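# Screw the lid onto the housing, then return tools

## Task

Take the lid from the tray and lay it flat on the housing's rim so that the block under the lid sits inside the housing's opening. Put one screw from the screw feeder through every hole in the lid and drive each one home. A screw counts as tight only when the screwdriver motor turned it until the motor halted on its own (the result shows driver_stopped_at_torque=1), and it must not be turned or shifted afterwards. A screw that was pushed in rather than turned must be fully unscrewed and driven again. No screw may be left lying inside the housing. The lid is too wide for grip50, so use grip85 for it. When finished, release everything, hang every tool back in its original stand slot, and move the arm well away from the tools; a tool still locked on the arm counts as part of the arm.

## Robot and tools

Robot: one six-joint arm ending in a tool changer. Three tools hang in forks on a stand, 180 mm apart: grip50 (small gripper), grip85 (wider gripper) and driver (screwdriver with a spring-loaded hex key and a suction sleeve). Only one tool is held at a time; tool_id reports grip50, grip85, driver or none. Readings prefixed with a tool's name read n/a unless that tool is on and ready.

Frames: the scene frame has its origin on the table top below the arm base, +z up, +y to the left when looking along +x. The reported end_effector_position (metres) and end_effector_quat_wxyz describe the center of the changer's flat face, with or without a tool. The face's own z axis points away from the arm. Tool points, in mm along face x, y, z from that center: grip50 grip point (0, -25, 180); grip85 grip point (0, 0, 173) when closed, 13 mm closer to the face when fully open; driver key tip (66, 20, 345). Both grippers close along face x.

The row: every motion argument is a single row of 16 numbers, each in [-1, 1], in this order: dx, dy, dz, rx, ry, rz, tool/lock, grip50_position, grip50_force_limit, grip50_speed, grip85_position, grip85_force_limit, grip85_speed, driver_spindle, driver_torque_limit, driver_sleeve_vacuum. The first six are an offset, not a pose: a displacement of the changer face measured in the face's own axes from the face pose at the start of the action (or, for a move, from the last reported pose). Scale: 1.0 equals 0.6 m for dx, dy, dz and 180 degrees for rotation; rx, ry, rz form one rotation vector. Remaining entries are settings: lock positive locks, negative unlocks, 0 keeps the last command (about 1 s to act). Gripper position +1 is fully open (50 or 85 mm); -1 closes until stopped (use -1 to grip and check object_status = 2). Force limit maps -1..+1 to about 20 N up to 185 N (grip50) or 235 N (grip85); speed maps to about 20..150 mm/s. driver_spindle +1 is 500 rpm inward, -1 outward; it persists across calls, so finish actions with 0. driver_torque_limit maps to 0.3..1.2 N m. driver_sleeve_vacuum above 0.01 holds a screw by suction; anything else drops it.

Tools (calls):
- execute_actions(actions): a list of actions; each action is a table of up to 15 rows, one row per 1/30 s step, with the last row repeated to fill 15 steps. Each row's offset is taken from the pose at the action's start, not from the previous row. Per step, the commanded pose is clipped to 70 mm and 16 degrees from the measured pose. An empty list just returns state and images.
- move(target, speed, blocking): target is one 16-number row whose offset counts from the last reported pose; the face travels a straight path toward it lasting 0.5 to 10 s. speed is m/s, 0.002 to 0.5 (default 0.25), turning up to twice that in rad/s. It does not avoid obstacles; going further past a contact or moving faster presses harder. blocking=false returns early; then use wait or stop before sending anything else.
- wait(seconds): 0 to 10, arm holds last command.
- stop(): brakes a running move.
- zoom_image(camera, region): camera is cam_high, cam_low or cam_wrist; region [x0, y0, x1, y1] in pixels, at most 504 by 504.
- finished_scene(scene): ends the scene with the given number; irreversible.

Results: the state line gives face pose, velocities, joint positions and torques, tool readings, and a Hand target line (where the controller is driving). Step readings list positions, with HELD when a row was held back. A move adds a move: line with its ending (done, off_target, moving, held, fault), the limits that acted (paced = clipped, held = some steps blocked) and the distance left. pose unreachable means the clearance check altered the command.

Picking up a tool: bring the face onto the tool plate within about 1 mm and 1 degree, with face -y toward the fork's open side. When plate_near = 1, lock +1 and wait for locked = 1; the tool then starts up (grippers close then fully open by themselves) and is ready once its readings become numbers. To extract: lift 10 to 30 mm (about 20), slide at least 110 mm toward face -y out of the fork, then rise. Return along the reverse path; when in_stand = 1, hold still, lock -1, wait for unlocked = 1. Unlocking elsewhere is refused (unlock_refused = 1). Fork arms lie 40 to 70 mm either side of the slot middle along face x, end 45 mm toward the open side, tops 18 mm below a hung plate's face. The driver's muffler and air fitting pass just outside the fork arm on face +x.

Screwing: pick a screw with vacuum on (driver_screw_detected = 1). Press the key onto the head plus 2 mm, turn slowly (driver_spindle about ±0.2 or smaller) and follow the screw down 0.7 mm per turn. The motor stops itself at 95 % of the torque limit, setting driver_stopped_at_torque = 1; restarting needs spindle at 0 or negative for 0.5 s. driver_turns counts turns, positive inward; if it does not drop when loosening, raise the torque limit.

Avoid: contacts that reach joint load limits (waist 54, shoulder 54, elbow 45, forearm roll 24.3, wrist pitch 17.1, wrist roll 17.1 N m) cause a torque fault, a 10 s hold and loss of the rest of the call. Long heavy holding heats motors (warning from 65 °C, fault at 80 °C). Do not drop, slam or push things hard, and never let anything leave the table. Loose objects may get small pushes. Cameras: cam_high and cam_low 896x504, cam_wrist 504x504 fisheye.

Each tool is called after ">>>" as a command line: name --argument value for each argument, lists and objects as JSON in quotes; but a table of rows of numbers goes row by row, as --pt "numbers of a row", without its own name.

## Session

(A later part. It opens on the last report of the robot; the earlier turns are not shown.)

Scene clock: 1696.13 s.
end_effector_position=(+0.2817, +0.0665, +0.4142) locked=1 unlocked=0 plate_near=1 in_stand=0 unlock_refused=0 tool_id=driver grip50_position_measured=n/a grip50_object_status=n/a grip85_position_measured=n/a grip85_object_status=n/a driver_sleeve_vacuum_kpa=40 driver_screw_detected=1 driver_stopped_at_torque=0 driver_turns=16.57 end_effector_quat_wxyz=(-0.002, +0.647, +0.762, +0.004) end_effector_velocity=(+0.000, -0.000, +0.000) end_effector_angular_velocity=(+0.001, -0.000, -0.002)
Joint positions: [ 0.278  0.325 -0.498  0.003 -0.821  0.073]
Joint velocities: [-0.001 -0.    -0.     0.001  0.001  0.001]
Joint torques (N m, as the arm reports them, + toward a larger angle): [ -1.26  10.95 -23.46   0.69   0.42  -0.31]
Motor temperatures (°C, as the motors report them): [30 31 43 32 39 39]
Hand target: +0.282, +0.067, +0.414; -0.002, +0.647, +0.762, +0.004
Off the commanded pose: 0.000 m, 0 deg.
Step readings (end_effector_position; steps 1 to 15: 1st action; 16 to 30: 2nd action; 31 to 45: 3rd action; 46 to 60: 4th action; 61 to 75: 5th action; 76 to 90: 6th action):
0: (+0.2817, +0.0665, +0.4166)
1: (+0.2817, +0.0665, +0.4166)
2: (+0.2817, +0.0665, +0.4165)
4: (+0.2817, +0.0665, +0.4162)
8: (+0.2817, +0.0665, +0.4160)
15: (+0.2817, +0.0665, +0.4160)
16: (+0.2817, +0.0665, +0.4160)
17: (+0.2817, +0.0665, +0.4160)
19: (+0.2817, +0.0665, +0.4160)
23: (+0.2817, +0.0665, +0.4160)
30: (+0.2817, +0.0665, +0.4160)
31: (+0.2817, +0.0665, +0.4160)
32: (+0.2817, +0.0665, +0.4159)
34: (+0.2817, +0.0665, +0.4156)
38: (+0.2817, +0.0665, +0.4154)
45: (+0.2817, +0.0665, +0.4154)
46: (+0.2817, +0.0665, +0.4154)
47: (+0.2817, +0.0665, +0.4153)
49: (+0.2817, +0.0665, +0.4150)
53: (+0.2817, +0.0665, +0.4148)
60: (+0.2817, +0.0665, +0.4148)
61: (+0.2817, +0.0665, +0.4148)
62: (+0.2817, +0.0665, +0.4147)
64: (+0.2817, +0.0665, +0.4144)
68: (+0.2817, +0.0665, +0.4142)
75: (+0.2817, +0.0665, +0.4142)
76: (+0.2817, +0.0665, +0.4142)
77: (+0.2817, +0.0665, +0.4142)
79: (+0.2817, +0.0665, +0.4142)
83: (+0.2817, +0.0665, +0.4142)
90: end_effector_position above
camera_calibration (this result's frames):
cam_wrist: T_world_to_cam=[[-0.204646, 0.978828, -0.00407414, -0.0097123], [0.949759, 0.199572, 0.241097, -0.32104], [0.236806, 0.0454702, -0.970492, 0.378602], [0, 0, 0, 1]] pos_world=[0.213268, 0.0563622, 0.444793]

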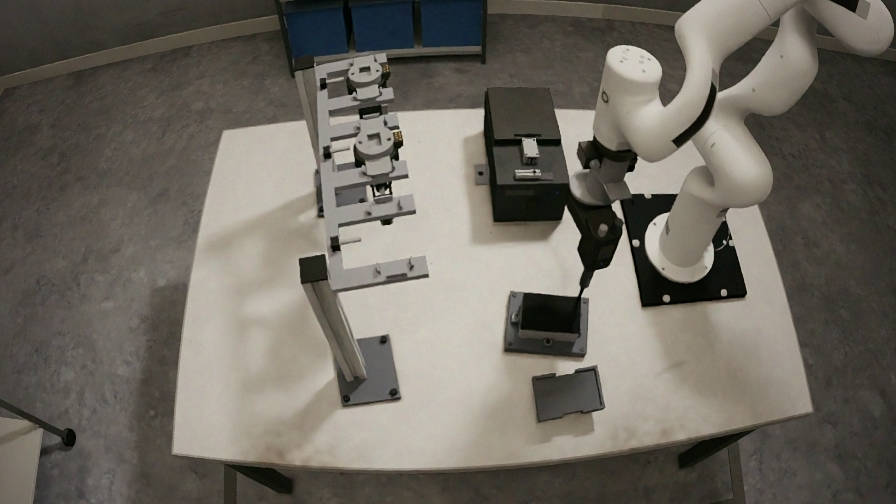

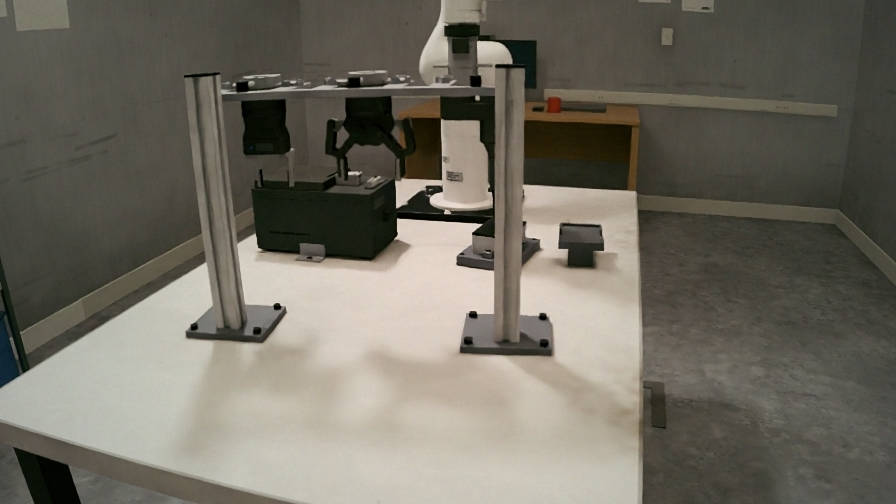

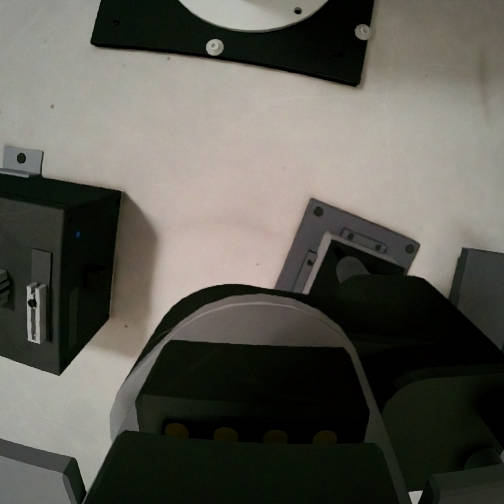

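>>> execute_actions --actions '[[[0,0,0.001,0,0,0,0,1,0,0,1,0,0,0.2,-1,1]],[[0,0,0.001,0,0,0,0,1,0,0,1,0,0,0.2,-1,1]],[[0,0,0.001,0,0,0,0,1,0,0,1,0,0,0.2,-1,1]],[[0,0,0.001,0,0,0,0,1,0,0,1,0,0,0.2,-1,1]],[[0,0,0,0,0,0,0,1,0,0,1,0,0,0,-1,1]]]'

Scene clock: 1703.30 s.
end_effector_position=(+0.2817, +0.0666, +0.4118) locked=1 unlocked=0 plate_near=1 in_stand=0 unlock_refused=0 tool_id=driver grip50_position_measured=n/a grip50_object_status=n/a grip85_position_measured=n/a grip85_object_status=n/a driver_sleeve_vacuum_kpa=40 driver_screw_detected=1 driver_stopped_at_torque=1 driver_turns=19.15 end_effector_quat_wxyz=(-0.002, +0.647, +0.762, +0.004) end_effector_velocity=(-0.000, +0.000, -0.000) end_effector_angular_velocity=(+0.000, -0.001, -0.000)
Joint positions: [ 0.278  0.321 -0.495  0.003 -0.814  0.073]
Joint velocities: [ 0.     0.     0.001  0.     0.002 -0.   ]
Joint torques (N m, as the arm reports them, + toward a larger angle): [ -1.71  10.07 -23.83   0.44   0.33  -0.22]
Motor temperatures (°C, as the motors report them): [30 31 43 32 39 39]
Hand target: +0.282, +0.067, +0.412; -0.002, +0.647, +0.762, +0.004
Off the commanded pose: 0.000 m, 0 deg.
Step readings (end_effector_position; steps 1 to 15: 1st action; 16 to 30: 2nd action; 31 to 45: 3rd action; 46 to 60: 4th action; 61 to 75: 5th action):
0: (+0.2817, +0.0665, +0.4142)
1: (+0.2817, +0.0665, +0.4142)
2: (+0.2817, +0.0665, +0.4141)
4: (+0.2817, +0.0665, +0.4138)
8: (+0.2817, +0.0665, +0.4136)
15: (+0.2817, +0.0665, +0.4136)
16: (+0.2817, +0.0665, +0.4136)
17: (+0.2817, +0.0666, +0.4135)
19: (+0.2817, +0.0665, +0.4132)
23: (+0.2817, +0.0666, +0.4130)
30: (+0.2817, +0.0666, +0.4130)
31: (+0.2817, +0.0666, +0.4130)
32: (+0.2817, +0.0666, +0.4129)
34: (+0.2817, +0.0666, +0.4126)
38: (+0.2817, +0.0666, +0.4124)
45: (+0.2817, +0.0666, +0.4124)
46: (+0.2817, +0.0666, +0.4124)
47: (+0.2817, +0.0666, +0.4123)
49: (+0.2817, +0.0666, +0.4120)
53: (+0.2817, +0.0666, +0.4118)
60: (+0.2817, +0.0666, +0.4118)
61: (+0.2817, +0.0666, +0.4118)
62: (+0.2817, +0.0666, +0.4118)
64: (+0.2817, +0.0666, +0.4118)
68: (+0.2817, +0.0666, +0.4118)
75: end_effector_position above
camera_calibration (this result's frames):
cam_wrist: T_world_to_cam=[[-0.204547, 0.978848, -0.00407077, -0.00976721], [0.94978, 0.199475, 0.241095, -0.320466], [0.236807, 0.0454489, -0.970493, 0.376278], [0, 0, 0, 1]] pos_world=[0.213269, 0.0563843, 0.442398]

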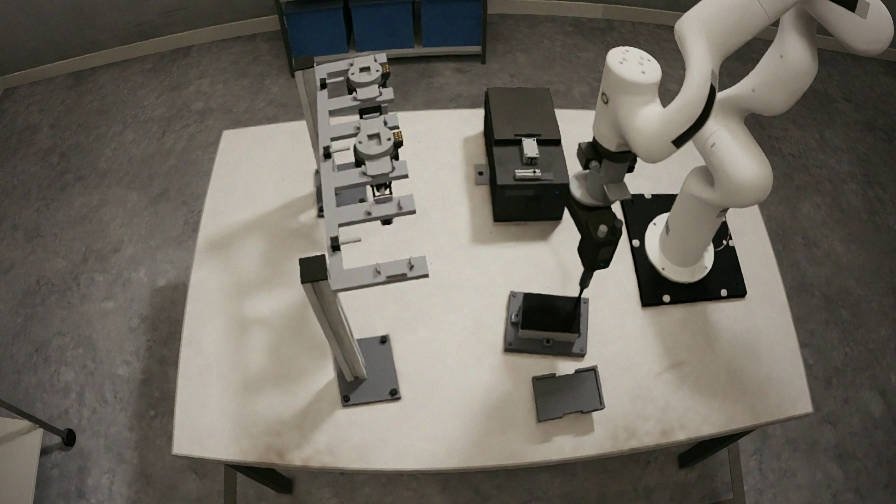

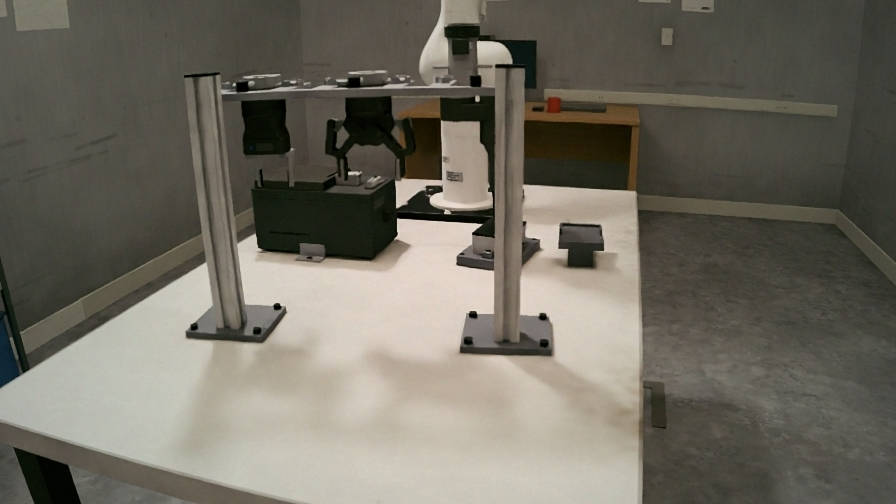

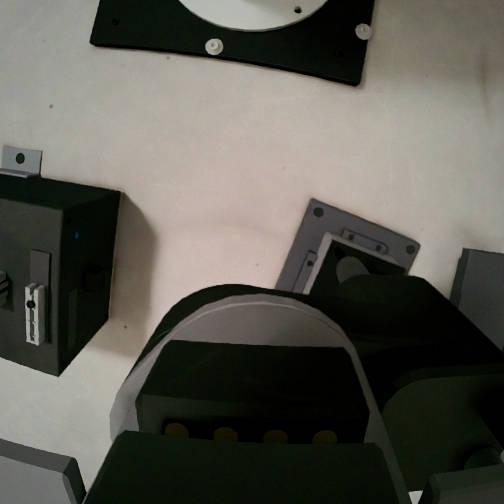

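>>> execute_actions --actions '[[[0,0,0,0,0,0,0,1,0,0,1,0,0,0,-1,0]],[[0,0,-0.01,0,0,0,0,1,0,0,1,0,0,0,-1,0]]]'

>>> move --target '[0,0,-0.19,0,0,0,0,1,0,0,1,0,0,0,-1,0]' --speed 0.25

>>> zoom_image --camera "cam_low" --region '[450,210,560,272]'

Scene clock: 1711.50 s.
end_effector_position=(+0.2816, +0.0665, +0.4177) locked=1 unlocked=0 plate_near=1 in_stand=0 unlock_refused=0 tool_id=driver grip50_position_measured=n/a grip50_object_status=n/a grip85_position_measured=n/a grip85_object_status=n/a driver_sleeve_vacuum_kpa=0 driver_screw_detected=0 driver_stopped_at_torque=1 driver_turns=19.15 end_effector_quat_wxyz=(-0.002, +0.647, +0.762, +0.004) end_effector_velocity=(+0.000, +0.000, +0.001) end_effector_angular_velocity=(+0.000, -0.001, +0.000)
Joint positions: [ 0.278  0.33  -0.504  0.003 -0.831  0.073]
Joint velocities: [ 0.     0.001 -0.002  0.    -0.002  0.   ]
Joint torques (N m, as the arm reports them, + toward a larger angle): [ -0.54  11.51 -25.37   0.84   0.48  -0.29]
Motor temperatures (°C, as the motors report them): [30 31 43 32 39 39]
Hand target: +0.282, +0.067, +0.418; -0.002, +0.647, +0.762, +0.004
Off the commanded pose: 0.000 m, 0 deg.
Step readings (end_effector_position; steps 1 to 15: 1st action; 16 to 30: 2nd action):
0: (+0.2817, +0.0666, +0.4118)
1: (+0.2817, +0.0666, +0.4118)
2: (+0.2817, +0.0666, +0.4118)
4: (+0.2817, +0.0666, +0.4118)
8: (+0.2817, +0.0666, +0.4118)
15: (+0.2817, +0.0666, +0.4118)
16: (+0.2817, +0.0666, +0.4118)
17: (+0.2816, +0.0665, +0.4123)
19: (+0.2817, +0.0665, +0.4153)
23: (+0.2815, +0.0665, +0.4174)
30: end_effector_position above
camera_calibration (this result's frames):
cam_wrist: T_world_to_cam=[[-0.204586, 0.97884, -0.00407115, -0.0096923], [0.949846, 0.199528, 0.240792, -0.321706], [0.236509, 0.0453958, -0.970568, 0.38214], [0, 0, 0, 1]] pos_world=[0.213208, 0.0563289, 0.448318]

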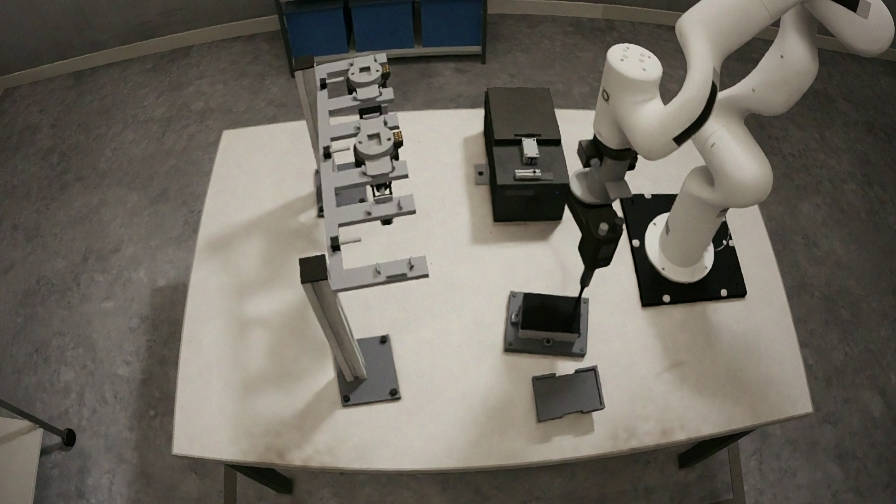

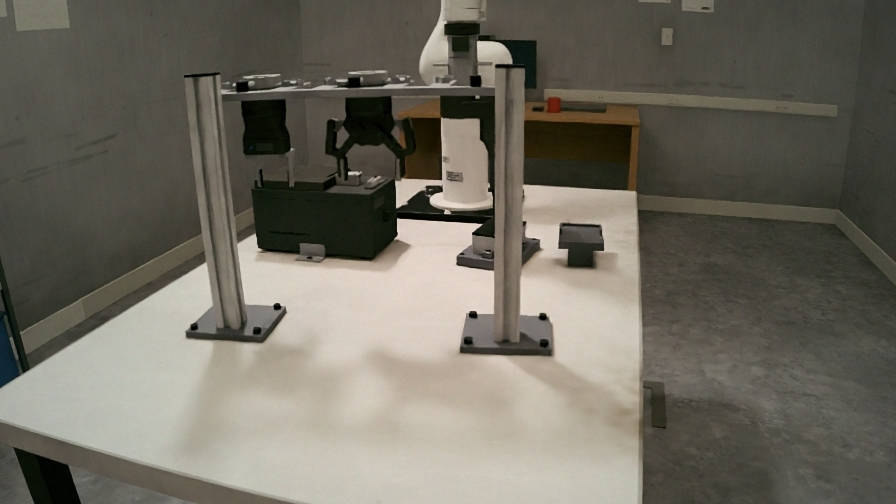

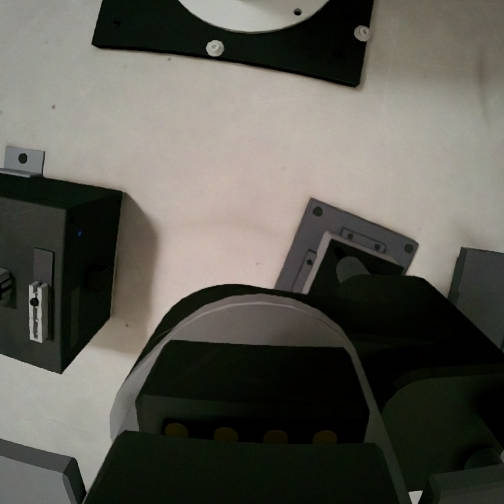

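Scene clock: 1712.43 s.
end_effector_position=(+0.2814, +0.0657, +0.5312) locked=1 unlocked=0 plate_near=1 in_stand=0 unlock_refused=0 tool_id=driver grip50_position_measured=n/a grip50_object_status=n/a grip85_position_measured=n/a grip85_object_status=n/a driver_sleeve_vacuum_kpa=0 driver_screw_detected=0 driver_stopped_at_torque=1 driver_turns=19.15 end_effector_quat_wxyz=(-0.002, +0.647, +0.762, +0.003) end_effector_velocity=(+0.001, +0.000, +0.003) end_effector_angular_velocity=(+0.001, -0.007, +0.002)
Joint positions: [ 0.278  0.42  -0.703  0.003 -1.123  0.074]
Joint velocities: [ 0.001  0.001 -0.006 -0.    -0.    -0.001]
Joint torques (N m, as the arm reports them, + toward a larger angle): [ -0.69   8.33 -26.92   0.88   0.48  -0.25]
Motor temperatures (°C, as the motors report them): [30 31 43 32 39 39]
Hand target: +0.281, +0.066, +0.532; -0.002, +0.647, +0.762, +0.004
Off the commanded pose: 0.001 m, 0 deg.
move: done
camera_calibration (this result's frames):
cam_wrist: T_world_to_cam=[[-0.20501, 0.978752, -0.00385414, -0.00850582], [0.949997, 0.199932, 0.23986, -0.348215], [0.235534, 0.0455122, -0.9708, 0.492763], [0, 0, 0, 1]] pos_world=[0.212997, 0.0555176, 0.561865]

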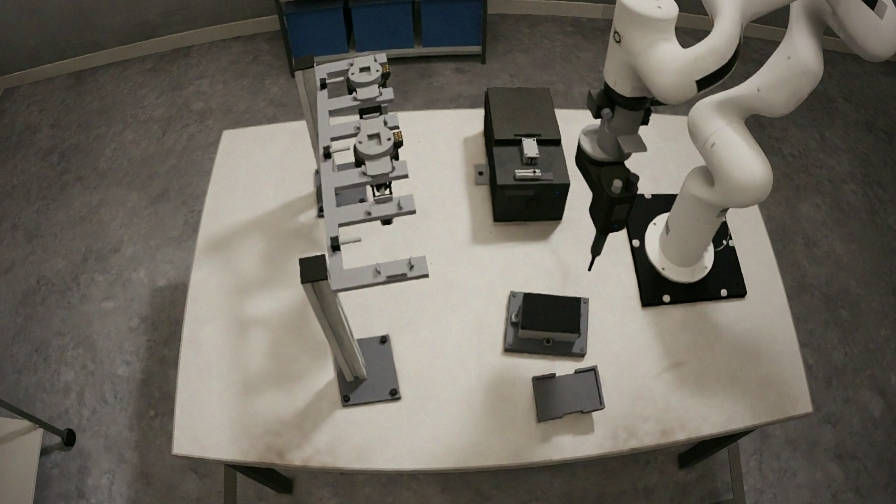

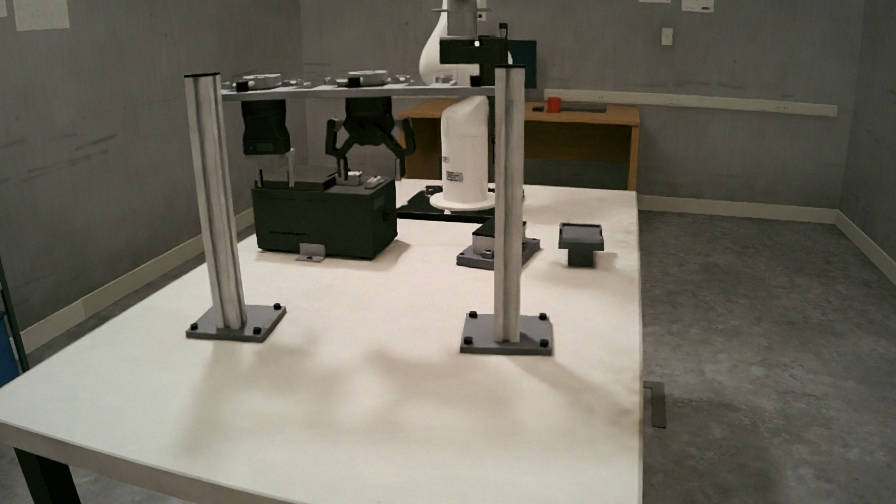

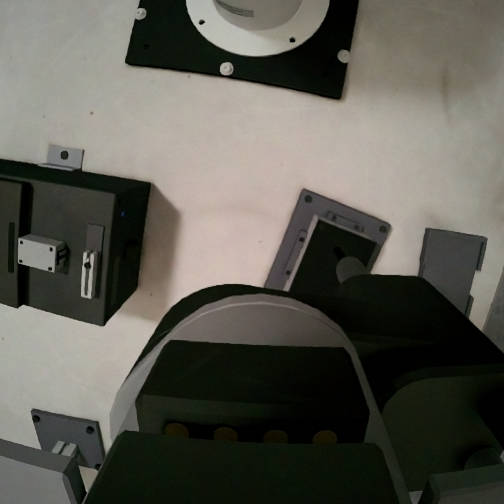

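Region (450, 210, 560, 272) of cam_low's 896x504 image, scaled by 4.582, with more detail than that image has; it fills the top 284 rows of this view, and the rest is white.

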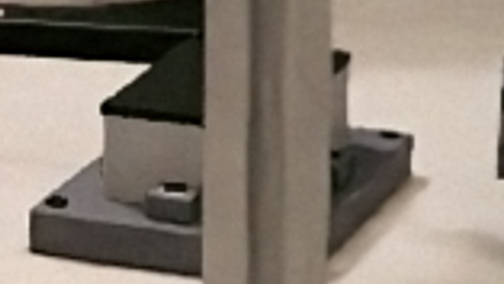

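>>> move --target '[0.0931,0.3888,-0.02,0,0,0,0,1,0,0,1,0,0,0,-1,0]' --speed 0.3

Scene clock: 1727.70 s.
end_effector_position=(+0.5022, +0.1582, +0.5439) locked=1 unlocked=0 plate_near=1 in_stand=0 unlock_refused=0 tool_id=driver grip50_position_measured=n/a grip50_object_status=n/a grip85_position_measured=n/a grip85_object_status=n/a driver_sleeve_vacuum_kpa=0 driver_screw_detected=0 driver_stopped_at_torque=1 driver_turns=19.15 end_effector_quat_wxyz=(-0.003, +0.647, +0.762, +0.003) end_effector_velocity=(+0.002, +0.001, -0.000) end_effector_angular_velocity=(+0.000, -0.001, +0.001)
Joint positions: [ 0.35  -0.208 -1.301  0.003 -1.093  0.145]
Joint velocities: [ 0.001 -0.005 -0.005  0.     0.001 -0.   ]
Joint torques (N m, as the arm reports them, + toward a larger angle): [ -1.15  48.11 -26.6    0.68   0.59  -0.27]
Motor temperatures (°C, as the motors report them): [30 31 43 32 39 39]
Hand target: +0.503, +0.158, +0.544; -0.002, +0.647, +0.762, +0.003
Off the commanded pose: 0.001 m, 0 deg.
move: done
camera_calibration (this result's frames):
cam_wrist: T_world_to_cam=[[-0.205006, 0.978753, -0.00386196, -0.0536734], [0.950155, 0.19996, 0.239212, -0.579308], [0.234902, 0.0453704, -0.97096, 0.449372], [0, 0, 0, 1]] pos_world=[0.43387, 0.147983, 0.574692]

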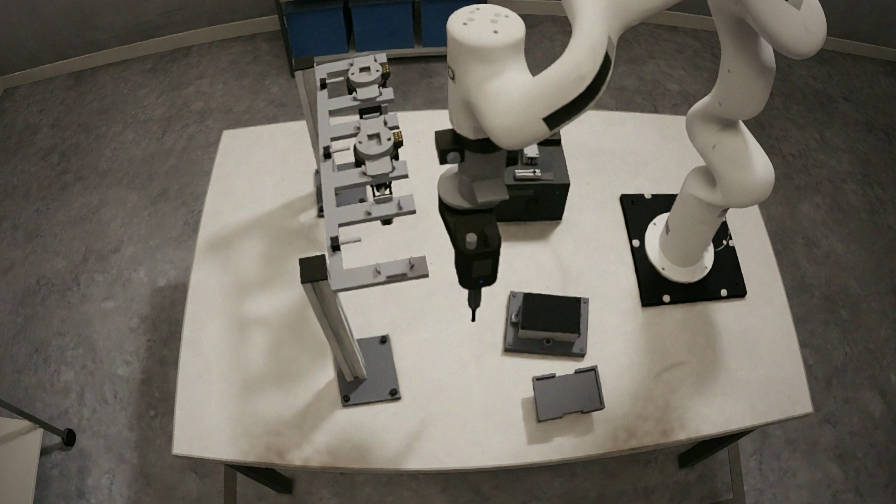

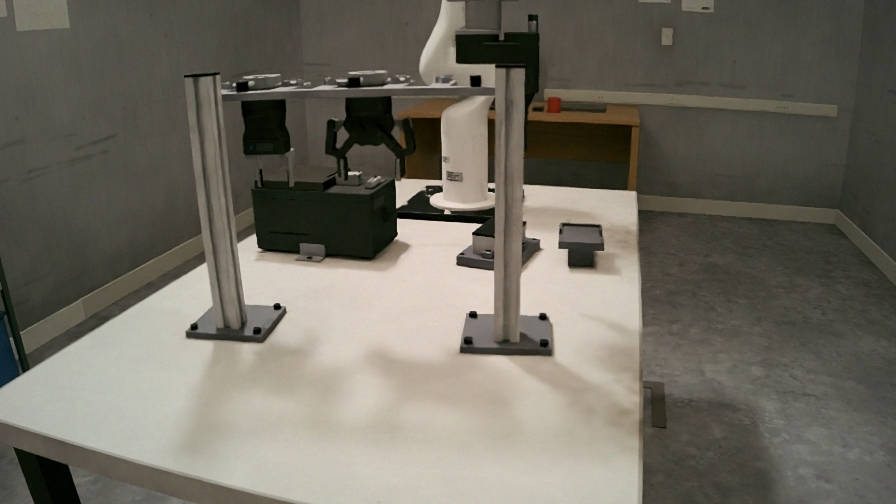

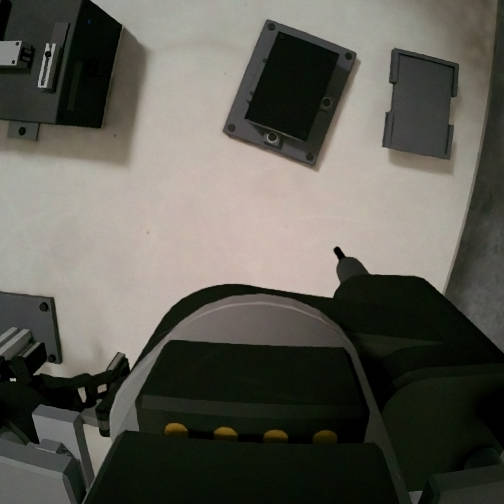

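>>> move --target '[0.0007,0.0006,0.1857,0,0,0,0,1,0,0,1,0,0,0,-1,0]' --speed 0.2

Scene clock: 1732.97 s.
end_effector_position=(+0.5027, +0.1594, +0.4331) locked=1 unlocked=0 plate_near=1 in_stand=0 unlock_refused=0 tool_id=driver grip50_position_measured=n/a grip50_object_status=n/a grip85_position_measured=n/a grip85_object_status=n/a driver_sleeve_vacuum_kpa=0 driver_screw_detected=0 driver_stopped_at_torque=1 driver_turns=19.15 end_effector_quat_wxyz=(-0.002, +0.647, +0.762, +0.004) end_effector_velocity=(-0.001, -0.000, -0.003) end_effector_angular_velocity=(-0.002, +0.004, -0.000)
Joint positions: [ 0.351 -0.281 -1.136  0.003 -0.853  0.146]
Joint velocities: [-0.    -0.003  0.004 -0.001  0.002  0.   ]
Joint torques (N m, as the arm reports them, + toward a larger angle): [ -1.31  48.47 -25.92   1.34   0.52  -0.19]
Motor temperatures (°C, as the motors report them): [30 31 43 32 39 39]
Hand target: +0.502, +0.159, +0.433; -0.003, +0.647, +0.762, +0.003
Off the commanded pose: 0.001 m, 0 deg.
move: done
camera_calibration (this result's frames):
cam_wrist: T_world_to_cam=[[-0.204638, 0.97883, -0.00394722, -0.0553732], [0.949951, 0.199569, 0.240345, -0.553809], [0.236045, 0.045434, -0.970679, 0.340923], [0, 0, 0, 1]] pos_world=[0.434287, 0.149235, 0.463813]

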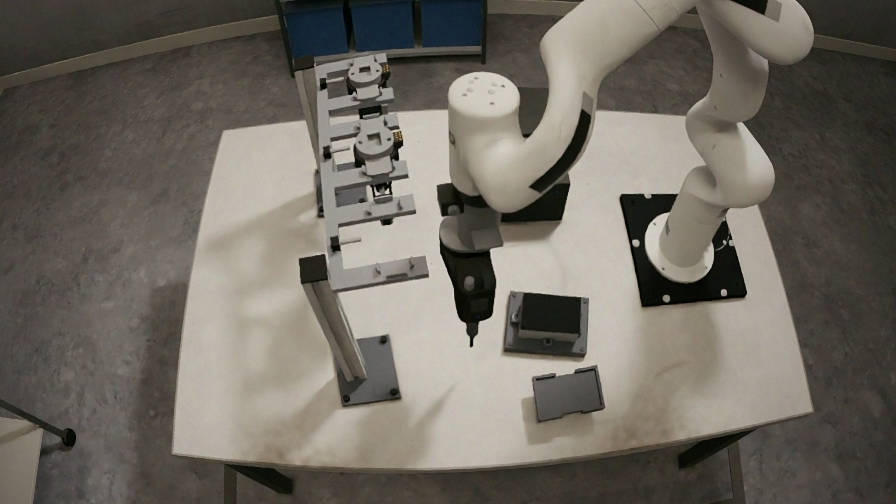

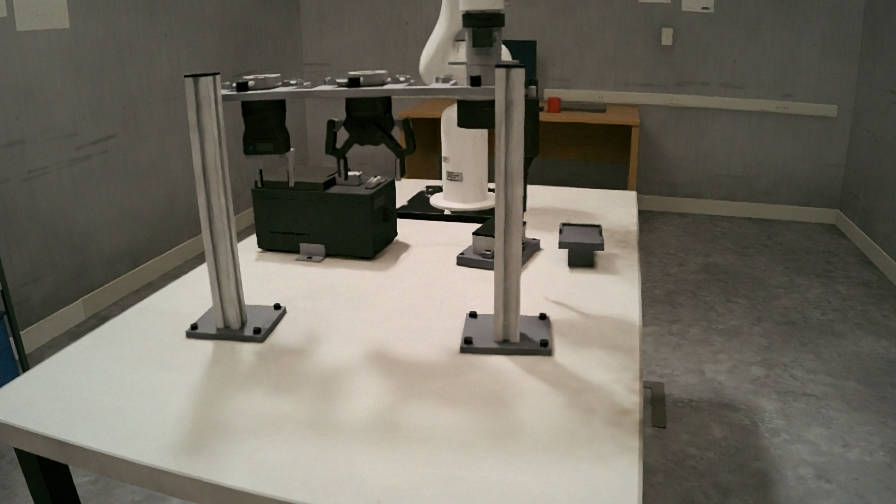

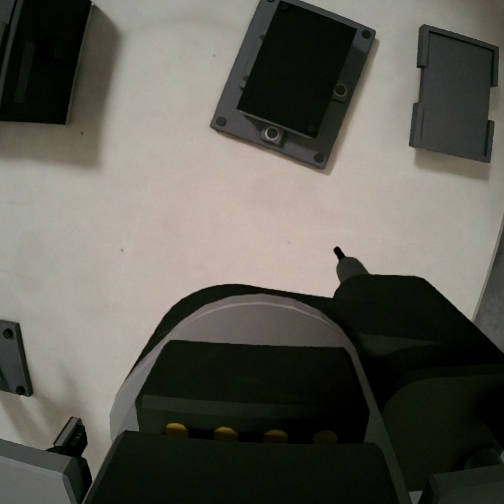

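>>> move --target '[-0.0013,0.2193,0.001,0,0,0,0,1,0,0,1,0,0,0,-1,0]' --speed 0.08

Scene clock: 1739.67 s.
end_effector_position=(+0.6325, +0.1798, +0.4328) locked=1 unlocked=0 plate_near=1 in_stand=0 unlock_refused=0 tool_id=driver grip50_position_measured=n/a grip50_object_status=n/a grip85_position_measured=n/a grip85_object_status=n/a driver_sleeve_vacuum_kpa=0 driver_screw_detected=0 driver_stopped_at_torque=1 driver_turns=19.15 end_effector_quat_wxyz=(-0.002, +0.647, +0.762, +0.004) end_effector_velocity=(+0.001, +0.000, +0.001) end_effector_angular_velocity=(+0.001, -0.002, -0.000)
Joint positions: [ 0.32  -0.603 -1.581  0.003 -0.977  0.115]
Joint velocities: [-0.    -0.002 -0.006  0.    -0.001 -0.   ]
Joint torques (N m, as the arm reports them, + toward a larger angle): [ -1.34  70.39 -25.57   0.73   0.41  -0.34]
Motor temperatures (°C, as the motors report them): [30 31 43 32 39 39]
Hand target: +0.633, +0.180, +0.433; -0.002, +0.647, +0.762, +0.004
Off the commanded pose: 0.000 m, 0 deg.
move: done
camera_calibration (this result's frames):
cam_wrist: T_world_to_cam=[[-0.204851, 0.978786, -0.00388051, -0.048677], [0.94997, 0.199772, 0.240099, -0.681052], [0.235781, 0.0454981, -0.970741, 0.309207], [0, 0, 0, 1]] pos_world=[0.564102, 0.169631, 0.46349]

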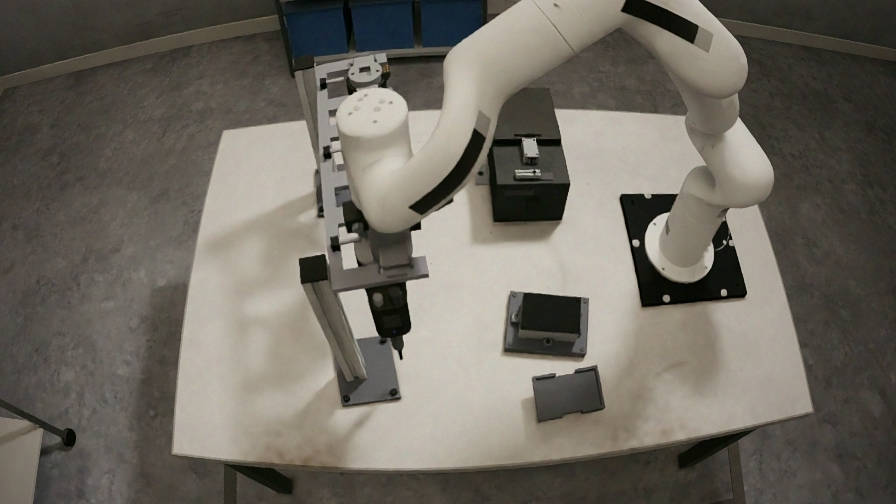

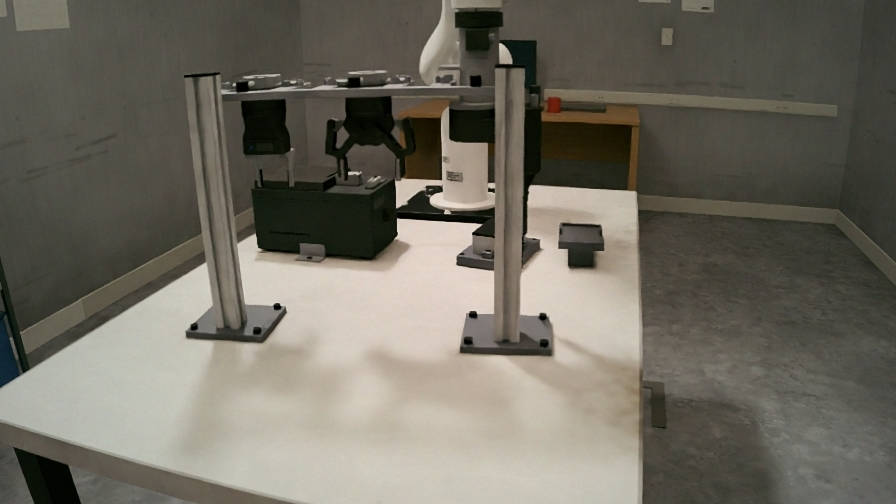

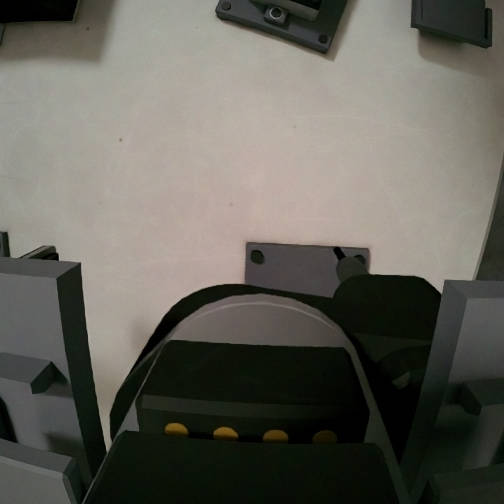

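Shoulder load is high; be quick.

>>> execute_actions --actions '[[[0.0004,0.0003,0.02,0,0,0,0,1,0,0,1,0,0,0,-1,0]],[[0,0,0.010,0,0,0,0,1,0,0,1,0,0,0,-1,0]],[[0,0,0.003,0,0,0,0,1,0,0,1,0,0,0,-1,0]]]'

Scene clock: 1745.13 s.
end_effector_position=(+0.6327, +0.1802, +0.4133) locked=1 unlocked=0 plate_near=1 in_stand=1 unlock_refused=0 tool_id=driver grip50_position_measured=n/a grip50_object_status=n/a grip85_position_measured=n/a grip85_object_status=n/a driver_sleeve_vacuum_kpa=0 driver_screw_detected=0 driver_stopped_at_torque=1 driver_turns=19.15 end_effector_quat_wxyz=(-0.002, +0.647, +0.762, +0.004) end_effector_velocity=(+0.000, -0.001, -0.000) end_effector_angular_velocity=(-0.000, -0.001, -0.000)
Joint positions: [ 0.32  -0.618 -1.559  0.003 -0.939  0.115]
Joint velocities: [-0.001 -0.     0.    -0.001  0.001 -0.   ]
Joint torques (N m, as the arm reports them, + toward a larger angle): [ -1.31  71.28 -26.09   0.96   0.5   -0.31]
Motor temperatures (°C, as the motors report them): [30 31 43 32 39 39]
Hand target: +0.633, +0.180, +0.413; -0.002, +0.647, +0.762, +0.004
Off the commanded pose: 0.000 m, 0 deg.
Step readings (end_effector_position; steps 1 to 15: 1st action; 16 to 30: 2nd action; 31 to 45: 3rd action):
0: (+0.6327, +0.1799, +0.4328)
1: (+0.6327, +0.1799, +0.4328)
2: (+0.6327, +0.1799, +0.4319)
4: (+0.6329, +0.1801, +0.4265)
8: (+0.6322, +0.1801, +0.4205)
15: (+0.6327, +0.1802, +0.4210)
16: (+0.6326, +0.1802, +0.4209)
17: (+0.6327, +0.1802, +0.4204)
19: (+0.6328, +0.1802, +0.4177)
23: (+0.6325, +0.1802, +0.4149)
30: (+0.6327, +0.1802, +0.4151)
31: (+0.6327, +0.1802, +0.4150)
32: (+0.6327, +0.1802, +0.4149)
34: (+0.6327, +0.1802, +0.4140)
38: (+0.6327, +0.1802, +0.4132)
45: end_effector_position above
camera_calibration (this result's frames):
cam_wrist: T_world_to_cam=[[-0.204783, 0.9788, -0.00386955, -0.0491632], [0.949862, 0.19968, 0.240604, -0.676793], [0.236276, 0.0455962, -0.970616, 0.289812], [0, 0, 0, 1]] pos_world=[0.564316, 0.170049, 0.443946]

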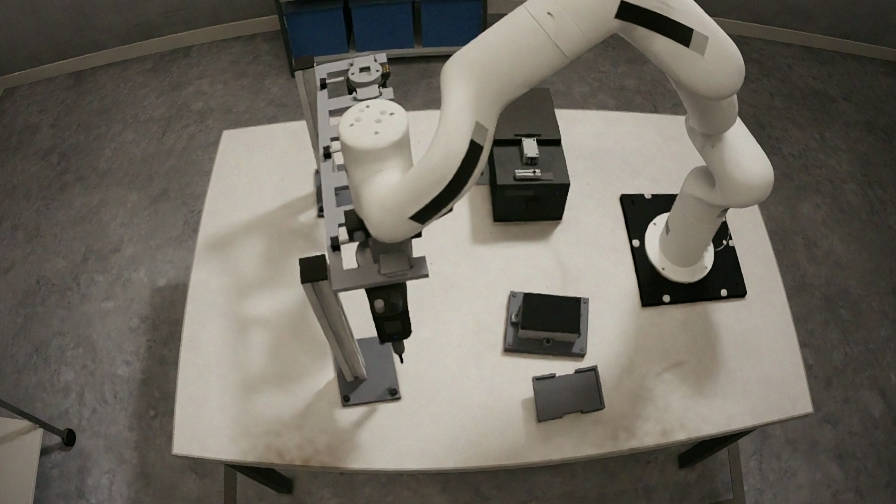

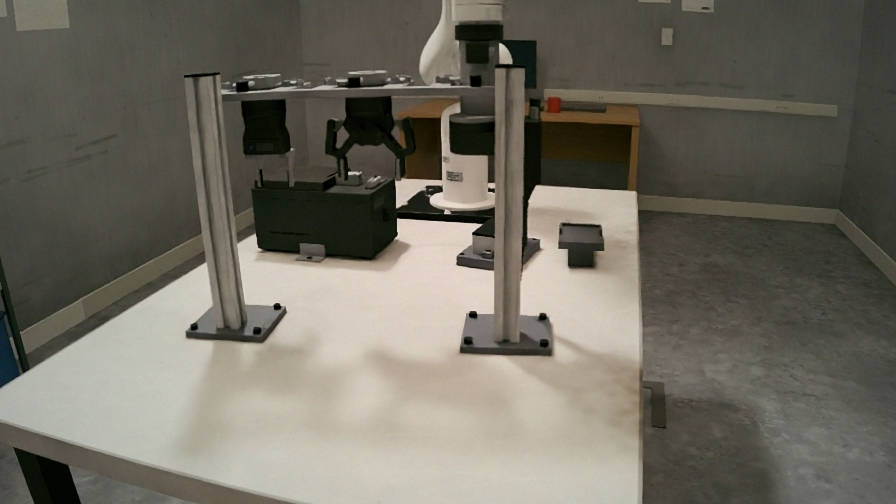

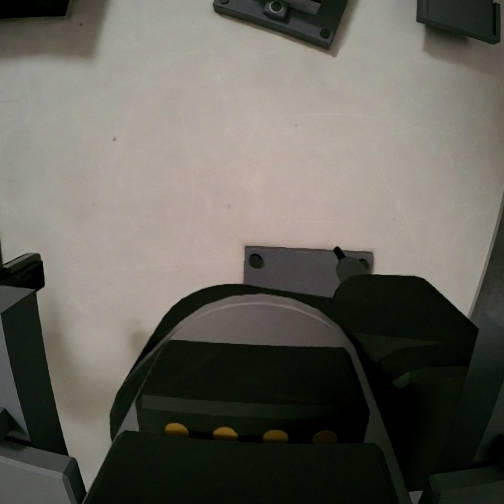

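>>> execute_actions --actions '[[[0,0,0.001,0,0,0,-1,1,0,0,1,0,0,0,-1,0]],[[0,0,0,0,0,0,-1,1,0,0,1,0,0,0,-1,0]],[[0,0,0,0,0,0,-1,1,0,0,1,0,0,0,-1,0]]]'

Scene clock: 1750.97 s.
end_effector_position=(+0.6328, +0.1803, +0.4131) locked=0 unlocked=1 plate_near=0 in_stand=1 unlock_refused=0 tool_id=none grip50_position_measured=n/a grip50_object_status=n/a grip85_position_measured=n/a grip85_object_status=n/a driver_sleeve_vacuum_kpa=n/a driver_screw_detected=n/a driver_stopped_at_torque=n/a driver_turns=n/a end_effector_quat_wxyz=(-0.002, +0.647, +0.762, +0.004) end_effector_velocity=(+0.000, +0.000, +0.000) end_effector_angular_velocity=(+0.001, -0.003, -0.000)
Joint positions: [ 0.32  -0.618 -1.559  0.003 -0.938  0.115]
Joint velocities: [ 0.     0.    -0.     0.     0.002  0.   ]
Joint torques (N m, as the arm reports them, + toward a larger angle): [ -0.89  48.16 -17.85   0.46   0.34  -0.12]
Motor temperatures (°C, as the motors report them): [30 31 43 32 39 39]
Hand target: +0.633, +0.180, +0.413; -0.002, +0.647, +0.762, +0.004
Off the commanded pose: 0.000 m, 0 deg.
Step readings (end_effector_position; steps 1 to 15: 1st action; 16 to 30: 2nd action; 31 to 45: 3rd action):
0: (+0.6327, +0.1802, +0.4133)
1: (+0.6325, +0.1802, +0.4125)
2: (+0.6323, +0.1801, +0.4123)
4: (+0.6324, +0.1801, +0.4123)
8: (+0.6326, +0.1802, +0.4124)
15: (+0.6328, +0.1803, +0.4130)
16: (+0.6328, +0.1803, +0.4131)
17: (+0.6328, +0.1803, +0.4132)
19: (+0.6329, +0.1804, +0.4134)
23: (+0.6329, +0.1804, +0.4134)
30: (+0.6328, +0.1803, +0.4131)
31: (+0.6328, +0.1803, +0.4131)
32: (+0.6328, +0.1803, +0.4131)
34: (+0.6328, +0.1803, +0.4131)
38: (+0.6328, +0.1803, +0.4131)
45: end_effector_position above
camera_calibration (this result's frames):
cam_wrist: T_world_to_cam=[[-0.204703, 0.978817, -0.0036849, -0.0493215], [0.949709, 0.199524, 0.241337, -0.67704], [0.23696, 0.0459029, -0.970434, 0.289051], [0, 0, 0, 1]] pos_world=[0.564401, 0.170094, 0.443719]

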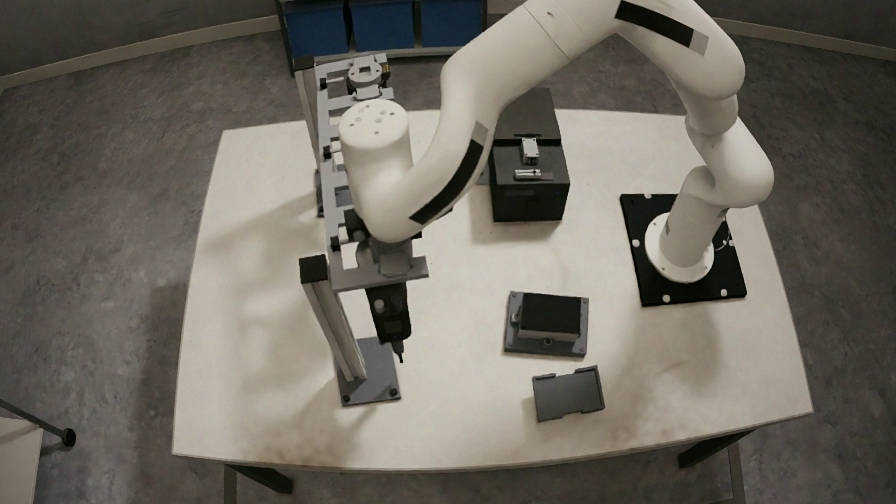

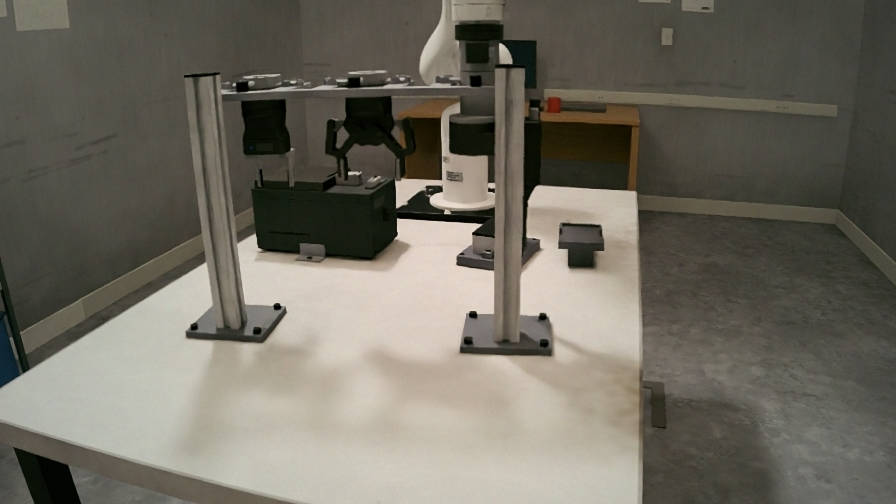

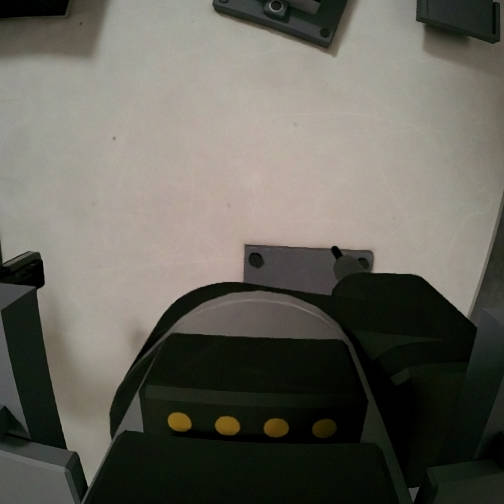

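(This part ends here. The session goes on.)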